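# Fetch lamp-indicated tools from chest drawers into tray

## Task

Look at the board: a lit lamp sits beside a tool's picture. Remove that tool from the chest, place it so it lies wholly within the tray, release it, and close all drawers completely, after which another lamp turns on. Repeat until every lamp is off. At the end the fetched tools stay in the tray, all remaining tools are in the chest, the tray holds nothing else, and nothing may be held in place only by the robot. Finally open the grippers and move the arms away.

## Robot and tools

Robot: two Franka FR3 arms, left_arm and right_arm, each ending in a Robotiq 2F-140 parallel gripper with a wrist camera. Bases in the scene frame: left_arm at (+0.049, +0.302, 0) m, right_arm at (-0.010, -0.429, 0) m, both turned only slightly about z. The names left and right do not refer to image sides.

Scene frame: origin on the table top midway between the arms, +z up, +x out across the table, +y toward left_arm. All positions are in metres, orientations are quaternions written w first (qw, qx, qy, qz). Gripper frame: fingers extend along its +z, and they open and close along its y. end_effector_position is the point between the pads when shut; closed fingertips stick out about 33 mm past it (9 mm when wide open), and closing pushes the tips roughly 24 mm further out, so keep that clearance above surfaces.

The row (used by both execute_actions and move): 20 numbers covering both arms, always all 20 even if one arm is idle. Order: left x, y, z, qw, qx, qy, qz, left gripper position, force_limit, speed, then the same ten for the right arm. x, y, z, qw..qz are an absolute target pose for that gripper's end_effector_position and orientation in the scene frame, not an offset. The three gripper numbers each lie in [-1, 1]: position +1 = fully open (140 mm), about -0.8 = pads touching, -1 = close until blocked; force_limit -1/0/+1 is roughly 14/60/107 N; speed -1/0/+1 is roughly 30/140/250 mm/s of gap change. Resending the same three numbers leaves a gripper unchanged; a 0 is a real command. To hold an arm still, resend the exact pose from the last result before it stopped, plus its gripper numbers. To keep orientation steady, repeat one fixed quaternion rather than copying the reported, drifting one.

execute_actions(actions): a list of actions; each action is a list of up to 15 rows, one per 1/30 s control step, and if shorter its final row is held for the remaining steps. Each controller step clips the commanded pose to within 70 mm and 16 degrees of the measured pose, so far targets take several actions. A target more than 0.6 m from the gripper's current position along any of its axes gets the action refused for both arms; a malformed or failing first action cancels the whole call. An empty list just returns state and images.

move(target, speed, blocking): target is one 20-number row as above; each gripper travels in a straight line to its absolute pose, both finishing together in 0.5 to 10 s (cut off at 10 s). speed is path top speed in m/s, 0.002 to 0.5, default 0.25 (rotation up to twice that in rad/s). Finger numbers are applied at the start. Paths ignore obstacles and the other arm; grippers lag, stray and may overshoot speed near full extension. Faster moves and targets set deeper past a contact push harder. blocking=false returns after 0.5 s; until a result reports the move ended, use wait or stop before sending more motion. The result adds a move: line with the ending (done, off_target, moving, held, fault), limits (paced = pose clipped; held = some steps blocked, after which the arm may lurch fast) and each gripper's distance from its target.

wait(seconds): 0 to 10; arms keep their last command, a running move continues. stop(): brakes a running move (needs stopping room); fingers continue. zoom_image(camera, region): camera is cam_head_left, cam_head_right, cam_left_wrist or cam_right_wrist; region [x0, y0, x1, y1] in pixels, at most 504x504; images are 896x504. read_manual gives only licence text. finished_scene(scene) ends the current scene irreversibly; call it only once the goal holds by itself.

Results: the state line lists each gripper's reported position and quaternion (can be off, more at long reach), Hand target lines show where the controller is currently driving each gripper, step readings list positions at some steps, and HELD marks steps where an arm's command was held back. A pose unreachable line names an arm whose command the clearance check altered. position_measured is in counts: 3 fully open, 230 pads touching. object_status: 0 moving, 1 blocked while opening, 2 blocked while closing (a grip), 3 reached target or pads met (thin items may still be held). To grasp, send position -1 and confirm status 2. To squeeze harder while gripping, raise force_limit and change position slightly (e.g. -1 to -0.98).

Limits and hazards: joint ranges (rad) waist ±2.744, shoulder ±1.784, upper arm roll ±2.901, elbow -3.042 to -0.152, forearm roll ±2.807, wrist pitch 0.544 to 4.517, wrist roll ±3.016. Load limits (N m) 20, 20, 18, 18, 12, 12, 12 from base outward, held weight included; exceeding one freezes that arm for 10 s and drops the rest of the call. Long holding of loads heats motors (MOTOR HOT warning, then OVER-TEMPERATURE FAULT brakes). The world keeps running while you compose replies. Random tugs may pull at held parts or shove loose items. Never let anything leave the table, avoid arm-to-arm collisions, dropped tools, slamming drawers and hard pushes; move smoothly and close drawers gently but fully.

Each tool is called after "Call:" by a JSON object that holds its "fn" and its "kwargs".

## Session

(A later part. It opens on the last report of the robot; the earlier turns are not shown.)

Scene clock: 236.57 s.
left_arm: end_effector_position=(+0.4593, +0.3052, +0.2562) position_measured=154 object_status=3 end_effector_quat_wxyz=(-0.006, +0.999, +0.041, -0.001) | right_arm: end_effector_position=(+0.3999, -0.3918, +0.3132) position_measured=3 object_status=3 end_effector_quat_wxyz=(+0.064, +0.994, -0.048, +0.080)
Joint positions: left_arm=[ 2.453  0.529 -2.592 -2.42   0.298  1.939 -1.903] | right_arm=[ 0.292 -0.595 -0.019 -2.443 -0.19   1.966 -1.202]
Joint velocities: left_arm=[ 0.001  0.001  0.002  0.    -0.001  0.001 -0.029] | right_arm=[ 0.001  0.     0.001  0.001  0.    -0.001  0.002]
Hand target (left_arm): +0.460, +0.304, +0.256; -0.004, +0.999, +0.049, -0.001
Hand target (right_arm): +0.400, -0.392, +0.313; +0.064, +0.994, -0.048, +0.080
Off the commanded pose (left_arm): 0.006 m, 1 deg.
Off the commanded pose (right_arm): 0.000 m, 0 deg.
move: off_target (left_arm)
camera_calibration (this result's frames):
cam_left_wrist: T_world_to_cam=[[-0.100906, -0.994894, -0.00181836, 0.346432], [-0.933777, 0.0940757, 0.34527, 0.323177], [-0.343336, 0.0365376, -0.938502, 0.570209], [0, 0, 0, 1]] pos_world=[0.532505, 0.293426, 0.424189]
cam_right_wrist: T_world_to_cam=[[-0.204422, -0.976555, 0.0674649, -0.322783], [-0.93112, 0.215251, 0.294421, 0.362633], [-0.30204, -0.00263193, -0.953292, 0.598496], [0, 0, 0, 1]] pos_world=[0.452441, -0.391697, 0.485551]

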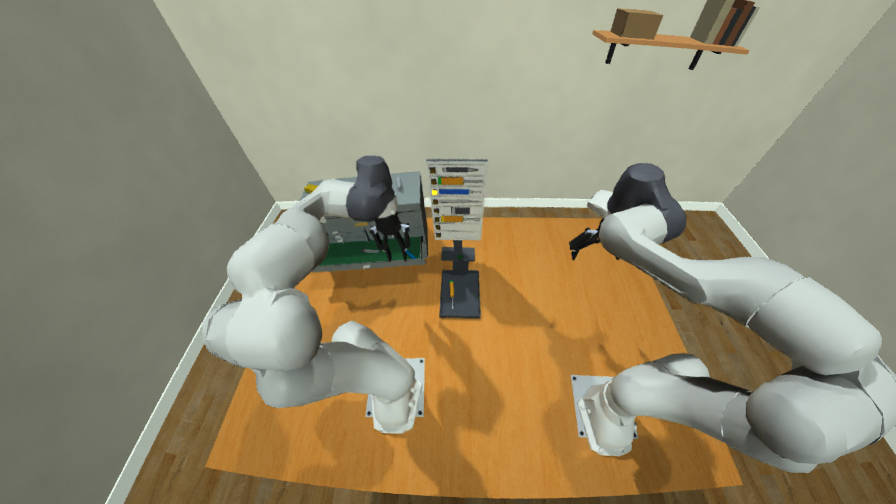

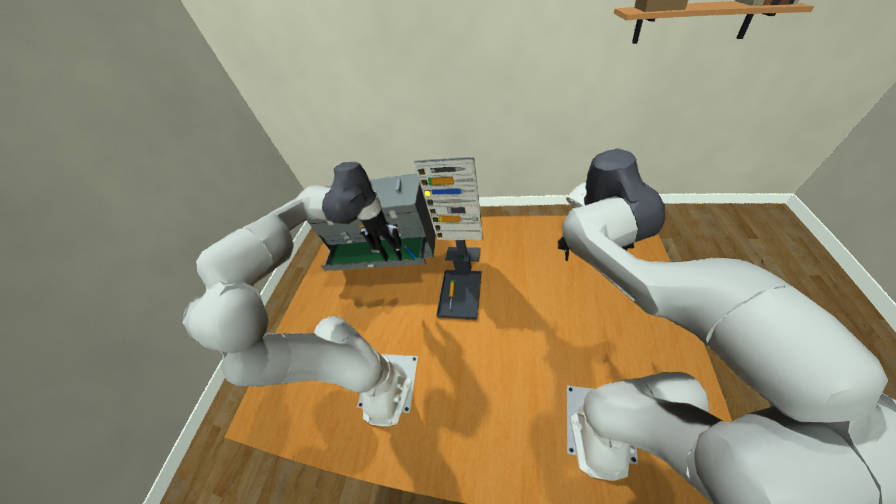

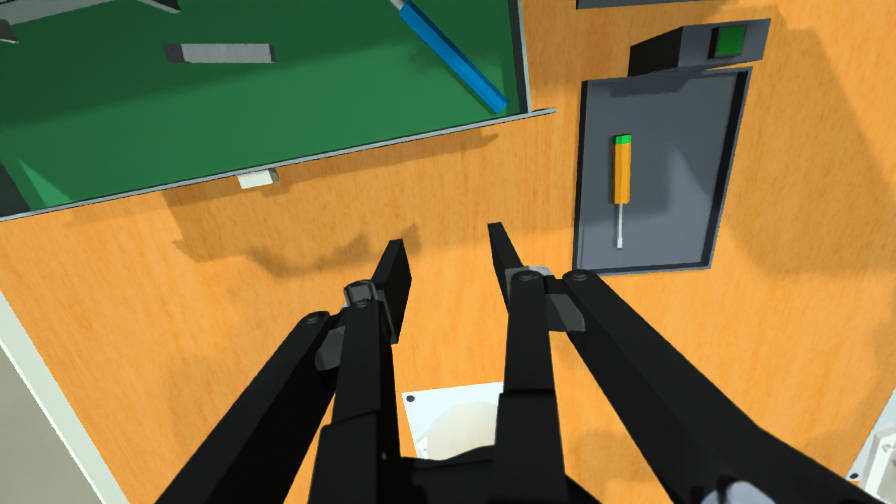

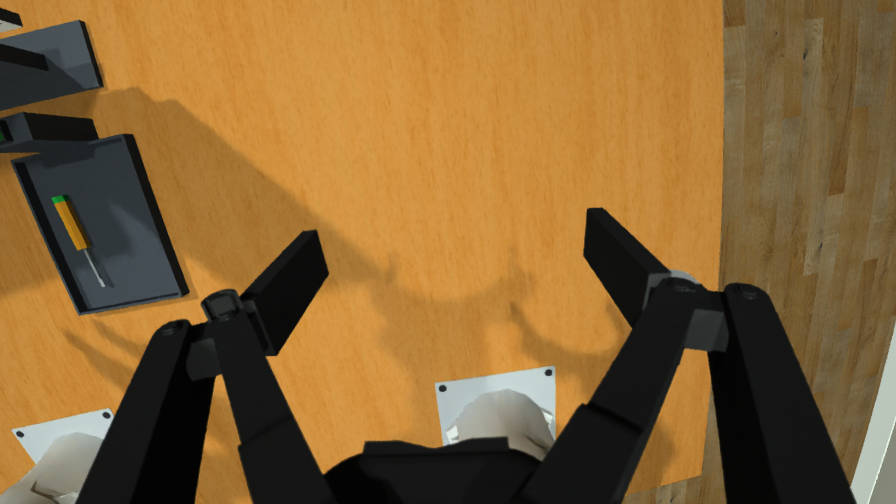

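Call:
{"fn": "move", "kwargs": {"target": [0.565,0.272,0.20,0,0.930,0.367,0,-0.2,0,0,0.40,-0.392,0.313,0.064,0.994,-0.048,0.080,1,0,0]}}

Call:
{"fn": "zoom_image", "kwargs": {"camera": "cam_left_wrist", "region": [200,0,700,400]}}

Scene clock: 239.10 s.
left_arm: end_effector_position=(+0.5623, +0.2731, +0.1985) position_measured=154 object_status=3 end_effector_quat_wxyz=(-0.003, +0.933, +0.360, -0.001) | right_arm: end_effector_position=(+0.3999, -0.3918, +0.3132) position_measured=3 object_status=3 end_effector_quat_wxyz=(+0.064, +0.994, -0.048, +0.080)
Joint positions: left_arm=[ 2.472  0.085 -2.603 -2.211  0.056  2.133 -2.408] | right_arm=[ 0.292 -0.595 -0.019 -2.443 -0.19   1.966 -1.202]
Joint velocities: left_arm=[-0.     0.002  0.    -0.001  0.     0.    -0.027] | right_arm=[ 0.001 -0.002 -0.001 -0.     0.001 -0.     0.001]
Hand target (left_arm): +0.564, +0.272, +0.199; -0.001, +0.930, +0.367, +0.000
Hand target (right_arm): +0.400, -0.392, +0.313; +0.064, +0.994, -0.048, +0.080
Off the commanded pose (left_arm): 0.003 m, 1 deg.
Off the commanded pose (right_arm): 0.000 m, 0 deg.
move: done
camera_calibration (this result's frames):
cam_left_wrist: T_world_to_cam=[[0.52657, -0.850123, 0.00382085, -0.0687109], [-0.799349, -0.49358, 0.342666, 0.527703], [-0.289422, -0.183492, -0.939449, 0.582528], [0, 0, 0, 1]] pos_world=[0.626597, 0.308941, 0.366692]
cam_right_wrist: T_world_to_cam=[[-0.204422, -0.976555, 0.0674649, -0.322783], [-0.931119, 0.215251, 0.294421, 0.362633], [-0.30204, -0.00263182, -0.953292, 0.598496], [0, 0, 0, 1]] pos_world=[0.452441, -0.391698, 0.485551]

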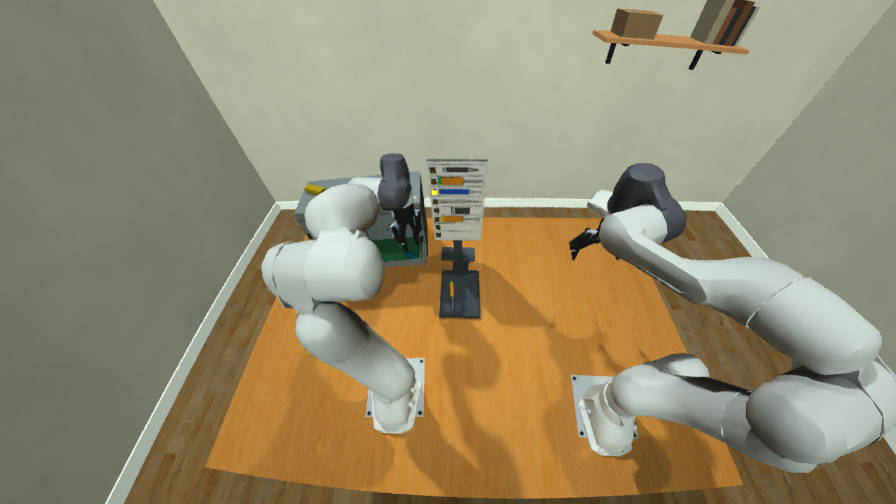

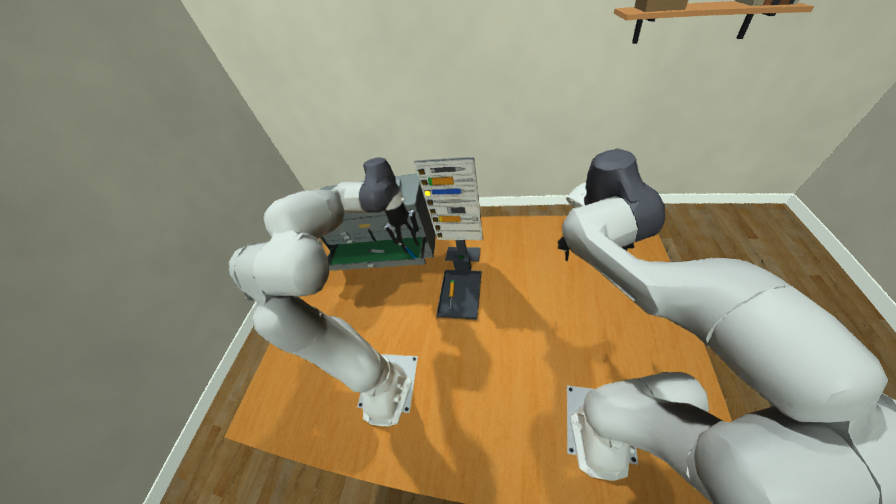

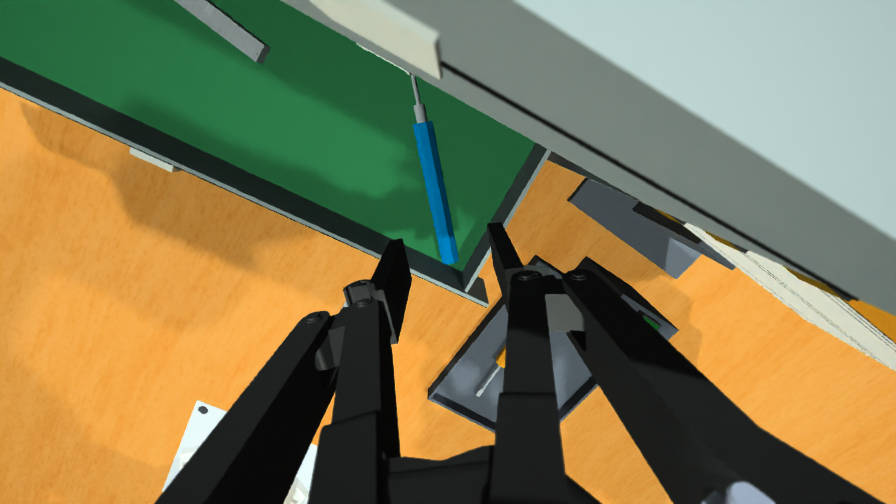

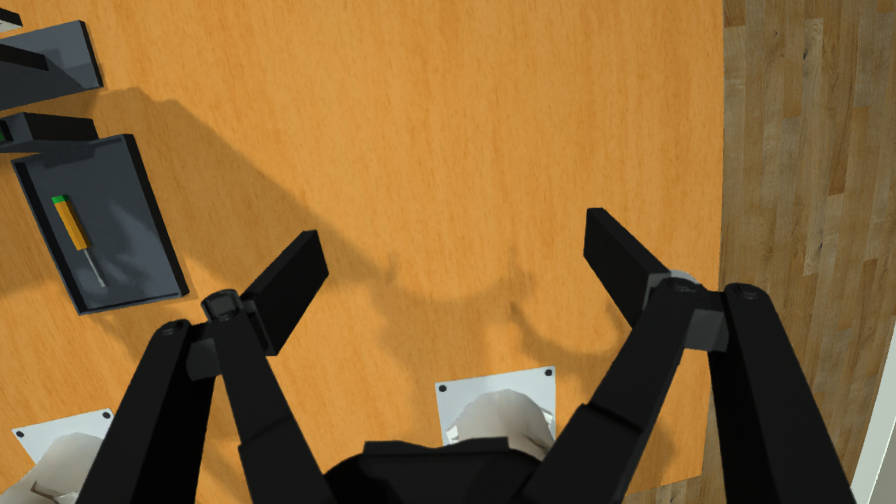

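Region (200, 0, 700, 400) of cam_left_wrist's 896x504 image, scaled by 1.008, with more detail than that image has; it fills the top 403 rows of this view, and the rest is white.

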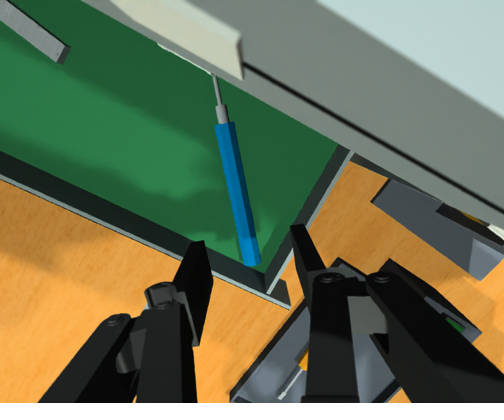

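Call:
{"fn": "move", "kwargs": {"target": [0.575,0.283,0.136,0,0.930,0.367,0,-0.4,0,0,0.40,-0.392,0.313,0.064,0.994,-0.048,0.080,1,0,0], "speed": 0.08}}

Call:
{"fn": "move", "kwargs": {"target": [0.575,0.283,0.136,0,0.930,0.367,0,-1,0,0,0.40,-0.392,0.313,0.064,0.994,-0.048,0.080,1,0,0]}}

Call:
{"fn": "move", "kwargs": {"target": [0.545,0.30,0.15,0,0.930,0.367,0,-1,0,0,0.40,-0.392,0.313,0.064,0.994,-0.048,0.080,1,0,0], "speed": 0.06}}

Call:
{"fn": "move", "kwargs": {"target": [0.50,0.27,0.22,0,0.930,0.367,0,-1,0,0,0.40,-0.392,0.313,0.064,0.994,-0.048,0.080,1,0,0], "speed": 0.1}}

Scene clock: 240.67 s.
left_arm: end_effector_position=(+0.5734, +0.2820, +0.1370) position_measured=179 object_status=3 end_effector_quat_wxyz=(-0.002, +0.929, +0.369, -0.000) | right_arm: end_effector_position=(+0.3999, -0.3918, +0.3132) position_measured=3 object_status=3 end_effector_quat_wxyz=(+0.064, +0.994, -0.048, +0.080)
Joint positions: left_arm=[ 2.48  -0.043 -2.581 -2.251 -0.025  2.285 -2.349] | right_arm=[ 0.292 -0.595 -0.019 -2.443 -0.19   1.966 -1.202]
Joint velocities: left_arm=[-0.    -0.001  0.    -0.002 -0.006  0.01   0.022] | right_arm=[-0.    -0.     0.001  0.001 -0.     0.001  0.   ]
Hand target (left_arm): +0.574, +0.284, +0.136; -0.001, +0.930, +0.367, +0.000
Hand target (right_arm): +0.400, -0.392, +0.313; +0.064, +0.994, -0.048, +0.080
Off the commanded pose (left_arm): 0.002 m, 0 deg.
Off the commanded pose (right_arm): 0.000 m, 0 deg.
move: done
camera_calibration (this result's frames):
cam_left_wrist: T_world_to_cam=[[0.542572, -0.839996, 0.00477569, -0.078894], [-0.790315, -0.50854, 0.341745, 0.561317], [-0.284636, -0.189196, -0.939781, 0.528519], [0, 0, 0, 1]] pos_world=[0.636859, 0.319175, 0.305241]
cam_right_wrist: T_world_to_cam=[[-0.204422, -0.976555, 0.0674649, -0.322783], [-0.931119, 0.215251, 0.294421, 0.362633], [-0.30204, -0.0026318, -0.953292, 0.598496], [0, 0, 0, 1]] pos_world=[0.452441, -0.391698, 0.485551]

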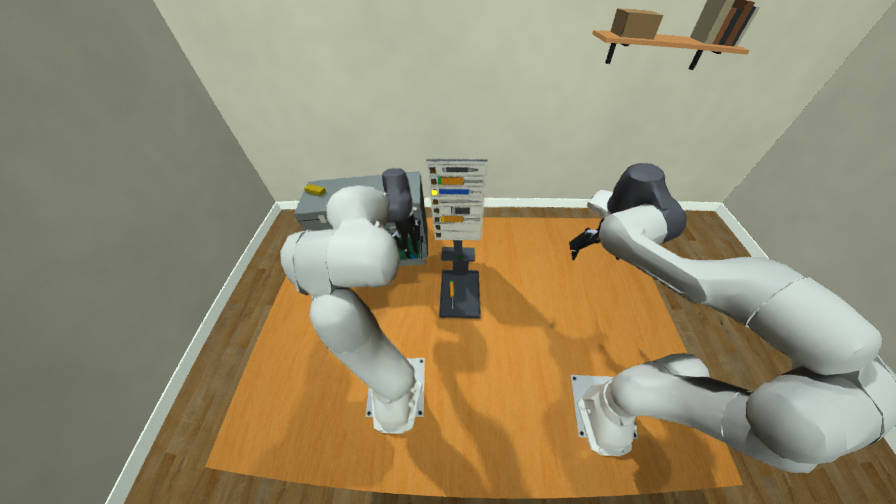

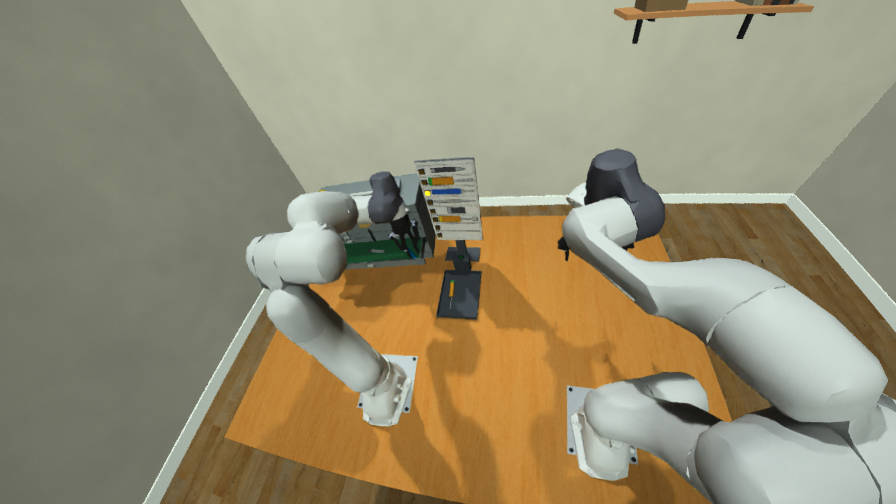

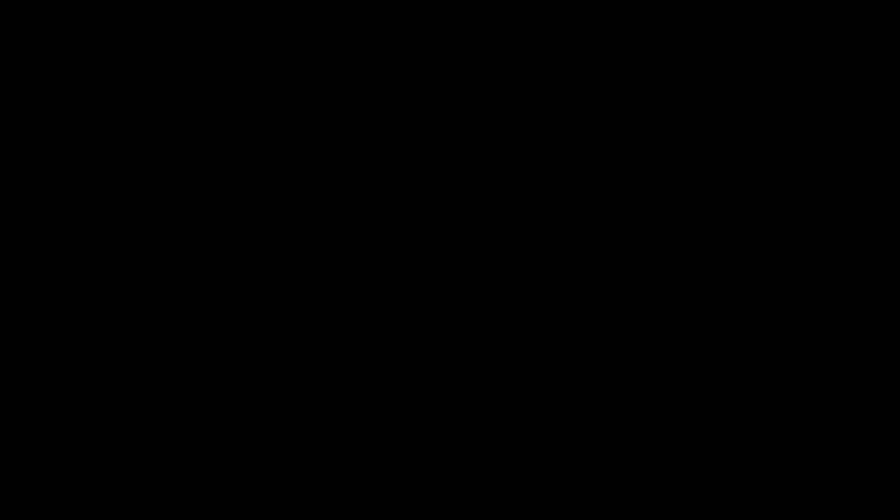

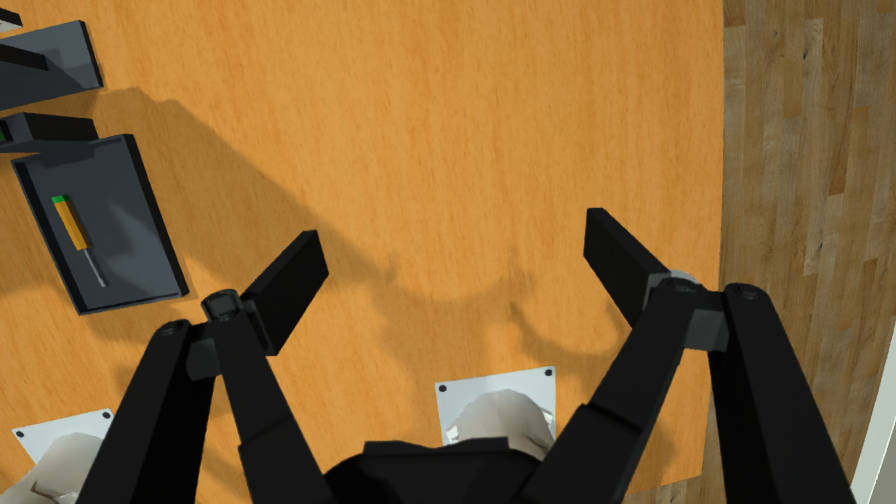

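Scene clock: 241.37 s.
left_arm: end_effector_position=(+0.5737, +0.2817, +0.1365) position_measured=219 object_status=2 end_effector_quat_wxyz=(-0.001, +0.930, +0.368, -0.000) | right_arm: end_effector_position=(+0.3999, -0.3918, +0.3132) position_measured=3 object_status=3 end_effector_quat_wxyz=(+0.064, +0.994, -0.048, +0.080)
Joint positions: left_arm=[ 2.481 -0.044 -2.581 -2.251 -0.028  2.286 -2.344] | right_arm=[ 0.292 -0.595 -0.019 -2.443 -0.19   1.966 -1.202]
Joint velocities: left_arm=[ 0.002  0.001  0.    -0.    -0.002  0.     0.007] | right_arm=[ 0.002  0.001  0.001 -0.    -0.    -0.001 -0.   ]
Hand target (left_arm): +0.575, +0.283, +0.136; -0.000, +0.930, +0.367, +0.000
Hand target (right_arm): +0.400, -0.392, +0.313; +0.064, +0.994, -0.048, +0.080
Off the commanded pose (left_arm): 0.002 m, 0 deg.
Off the commanded pose (right_arm): 0.000 m, 0 deg.
move: done
camera_calibration (this result's frames):
cam_left_wrist: T_world_to_cam=[[0.539889, -0.841713, 0.00620416, -0.0774751], [-0.792014, -0.505488, 0.342338, 0.561579], [-0.285014, -0.189738, -0.939557, 0.528458], [0, 0, 0, 1]] pos_world=[0.637224, 0.318928, 0.304747]
cam_right_wrist: T_world_to_cam=[[-0.204422, -0.976555, 0.0674648, -0.322783], [-0.931119, 0.215251, 0.294421, 0.362633], [-0.30204, -0.00263168, -0.953292, 0.598496], [0, 0, 0, 1]] pos_world=[0.452441, -0.391698, 0.485551]

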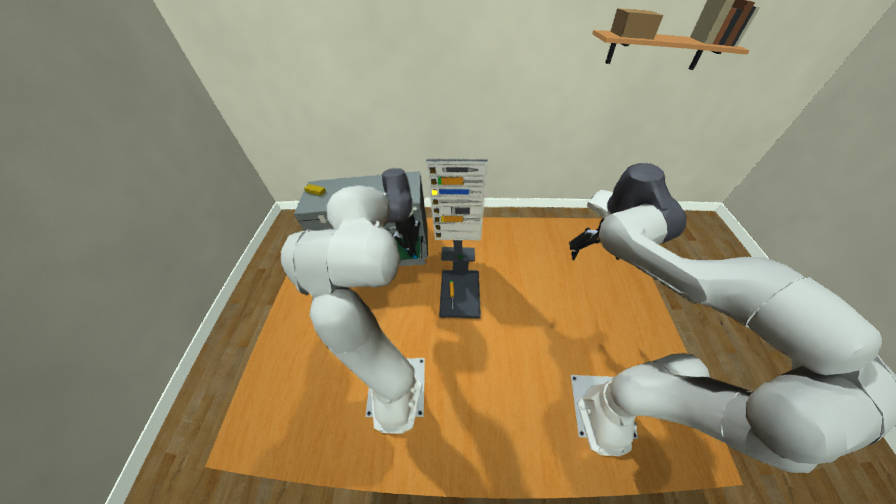

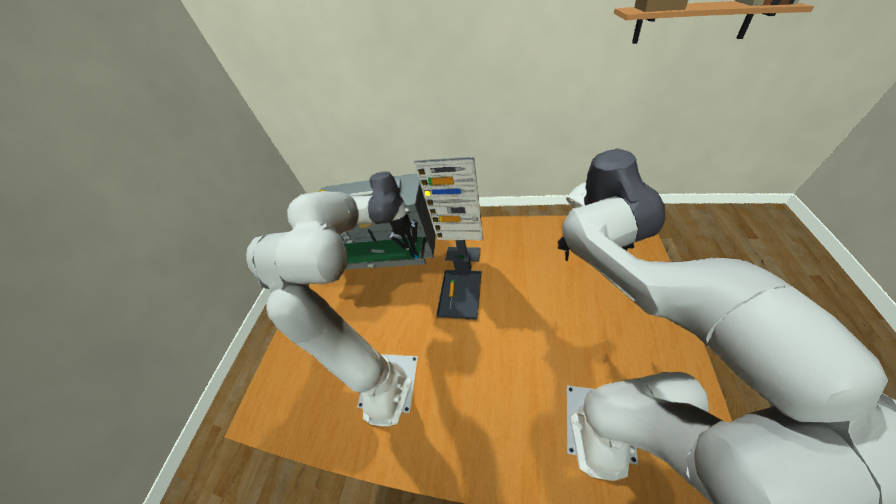

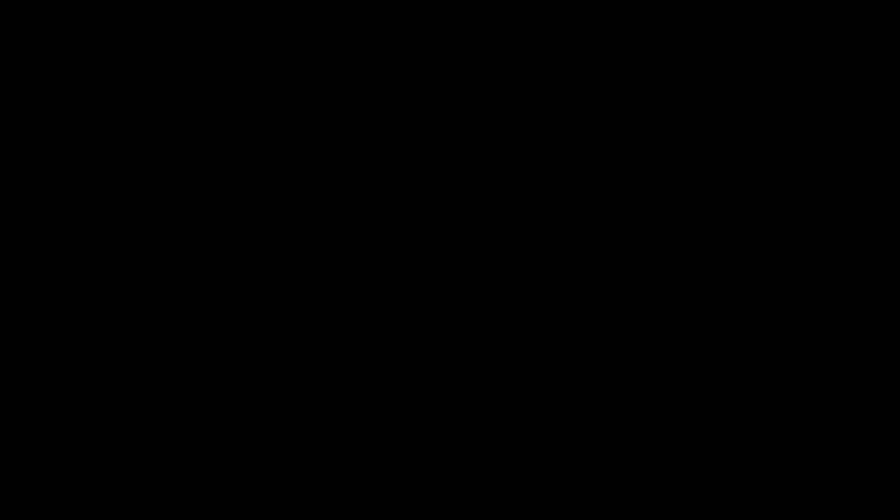

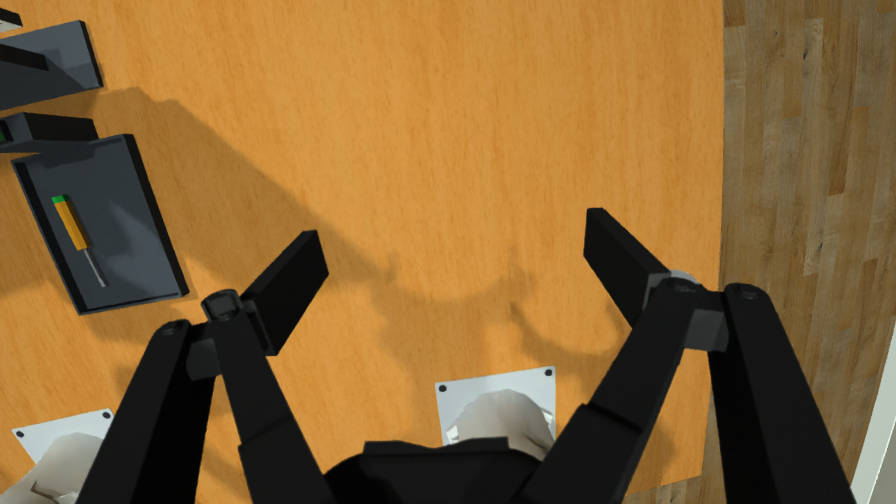

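Scene clock: 242.33 s.
left_arm: end_effector_position=(+0.5524, +0.2969, +0.1536) position_measured=219 object_status=2 end_effector_quat_wxyz=(+0.006, +0.931, +0.365, +0.007) | right_arm: end_effector_position=(+0.3999, -0.3918, +0.3132) position_measured=3 object_status=3 end_effector_quat_wxyz=(+0.064, +0.994, -0.048, +0.080)
Joint positions: left_arm=[ 2.498  0.075 -2.572 -2.331  0.046  2.285 -2.36 ] | right_arm=[ 0.292 -0.595 -0.019 -2.443 -0.19   1.966 -1.202]
Joint velocities: left_arm=[ 0.002  0.002  0.    -0.003  0.01  -0.001 -0.012] | right_arm=[-0.001  0.002  0.     0.001  0.    -0.001  0.001]
Hand target (left_arm): +0.545, +0.300, +0.150; +0.000, +0.930, +0.367, -0.000
Hand target (right_arm): +0.400, -0.392, +0.313; +0.064, +0.994, -0.048, +0.080
Off the commanded pose (left_arm): 0.009 m, 1 deg.
Off the commanded pose (right_arm): 0.000 m, 0 deg.
move: off_target (left_arm)
camera_calibration (this result's frames):
cam_left_wrist: T_world_to_cam=[[0.534029, -0.845132, 0.0237837, -0.0517791], [-0.802002, -0.497471, 0.33063, 0.551432], [-0.267594, -0.195641, -0.943461, 0.534008], [0, 0, 0, 1]] pos_world=[0.612798, 0.335035, 0.322727]
cam_right_wrist: T_world_to_cam=[[-0.204422, -0.976555, 0.0674649, -0.322783], [-0.931119, 0.215251, 0.294421, 0.362633], [-0.30204, -0.00263176, -0.953292, 0.598496], [0, 0, 0, 1]] pos_world=[0.452441, -0.391698, 0.485551]

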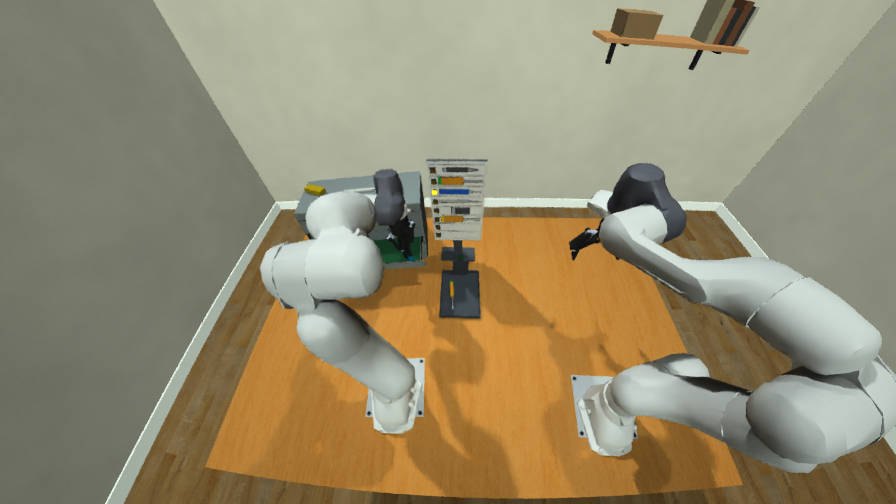

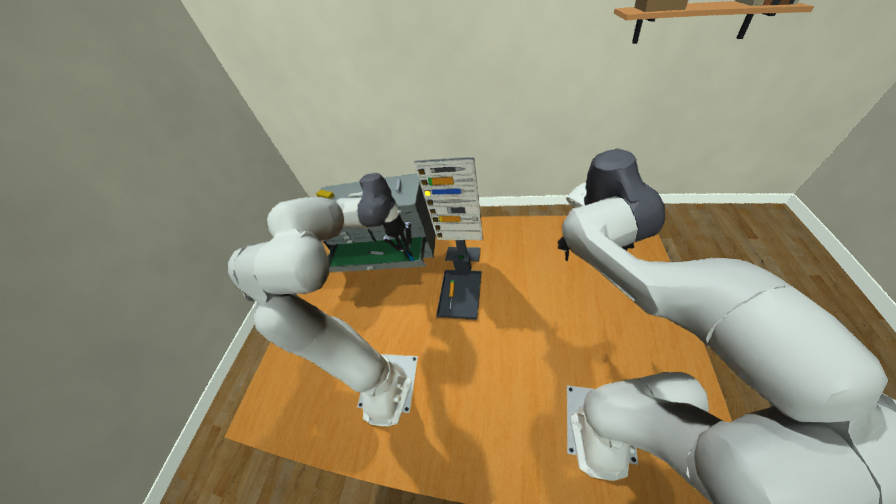

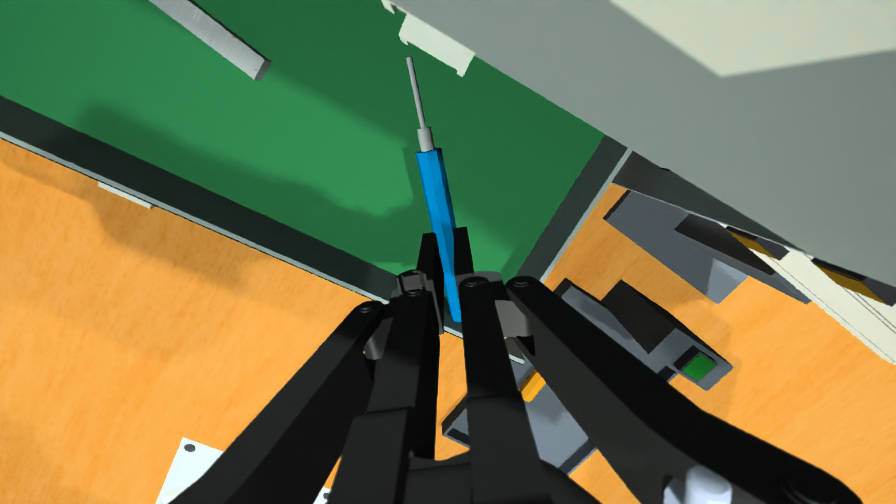

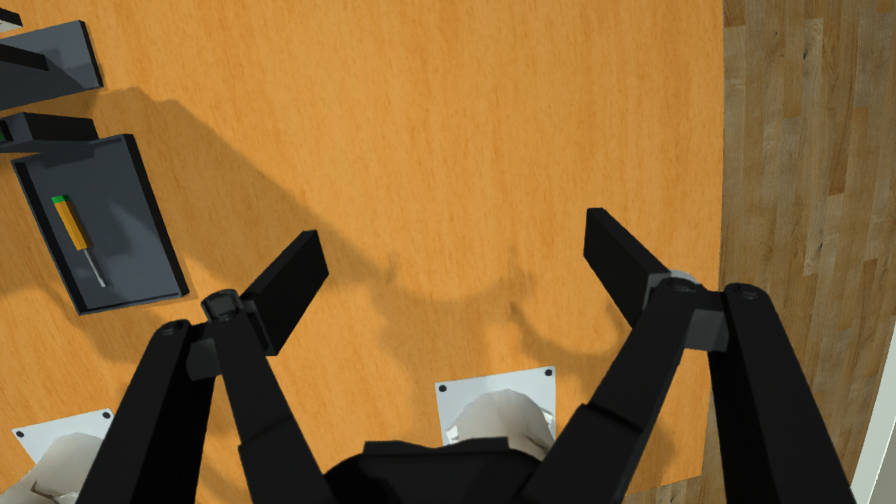

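Scene clock: 243.77 s.
left_arm: end_effector_position=(+0.5023, +0.2683, +0.2202) position_measured=219 object_status=2 end_effector_quat_wxyz=(+0.004, +0.932, +0.362, +0.000) | right_arm: end_effector_position=(+0.3999, -0.3918, +0.3132) position_measured=3 object_status=3 end_effector_quat_wxyz=(+0.064, +0.994, -0.048, +0.080)
Joint positions: left_arm=[ 2.523  0.313 -2.684 -2.374  0.15   2.09  -2.504] | right_arm=[ 0.292 -0.595 -0.019 -2.443 -0.19   1.966 -1.202]
Joint velocities: left_arm=[ 0.007  0.001 -0.007 -0.001 -0.001 -0.01  -0.025] | right_arm=[-0.001 -0.001  0.001 -0.    -0.    -0.     0.001]
Hand target (left_arm): +0.501, +0.270, +0.220; +0.001, +0.930, +0.367, -0.001
Hand target (right_arm): +0.400, -0.392, +0.313; +0.064, +0.994, -0.048, +0.080
Off the commanded pose (left_arm): 0.003 m, 1 deg.
Off the commanded pose (right_arm): 0.000 m, 0 deg.
move: done
camera_calibration (this result's frames):
cam_left_wrist: T_world_to_cam=[[0.529016, -0.848456, 0.0162854, -0.045725], [-0.80013, -0.492307, 0.342674, 0.470027], [-0.282727, -0.194311, -0.939313, 0.584245], [0, 0, 0, 1]] pos_world=[0.565454, 0.306127, 0.388468]
cam_right_wrist: T_world_to_cam=[[-0.204422, -0.976555, 0.0674649, -0.322783], [-0.931119, 0.215251, 0.294421, 0.362633], [-0.30204, -0.00263188, -0.953292, 0.598496], [0, 0, 0, 1]] pos_world=[0.452441, -0.391697, 0.485551]

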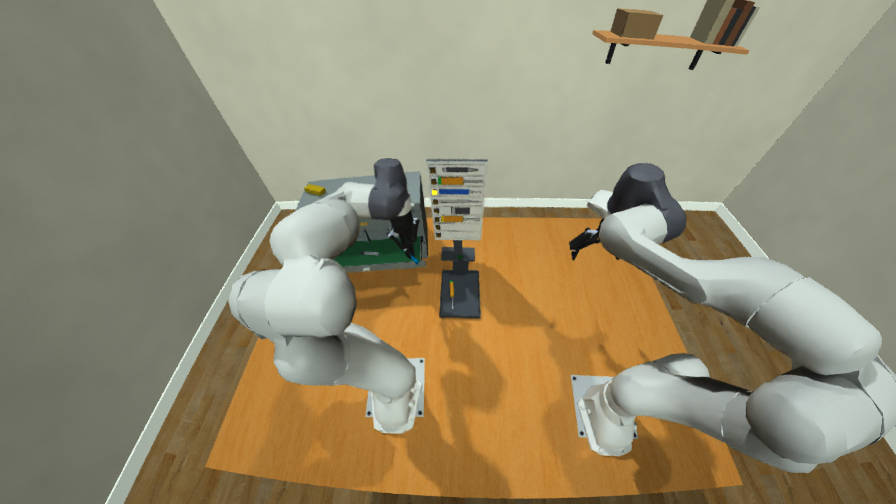

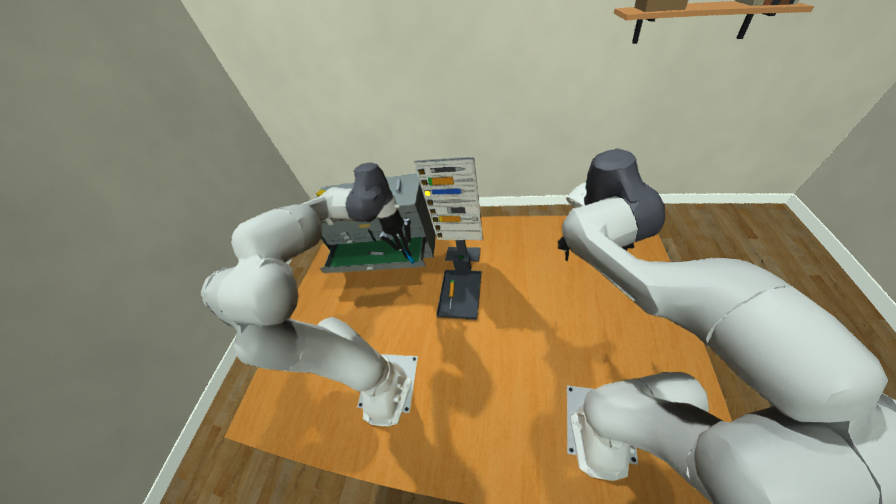

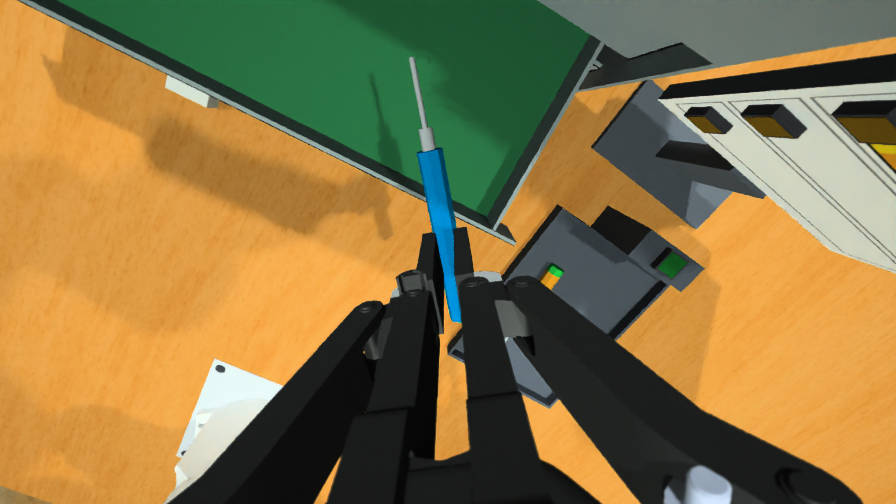

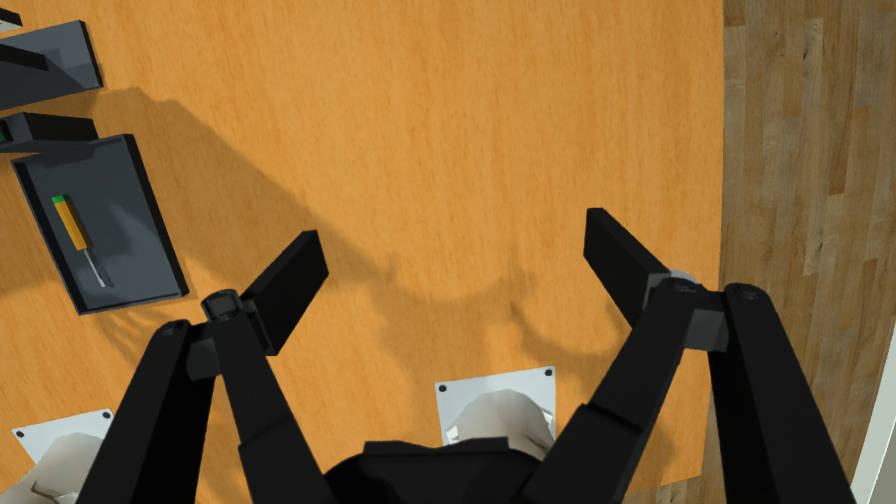

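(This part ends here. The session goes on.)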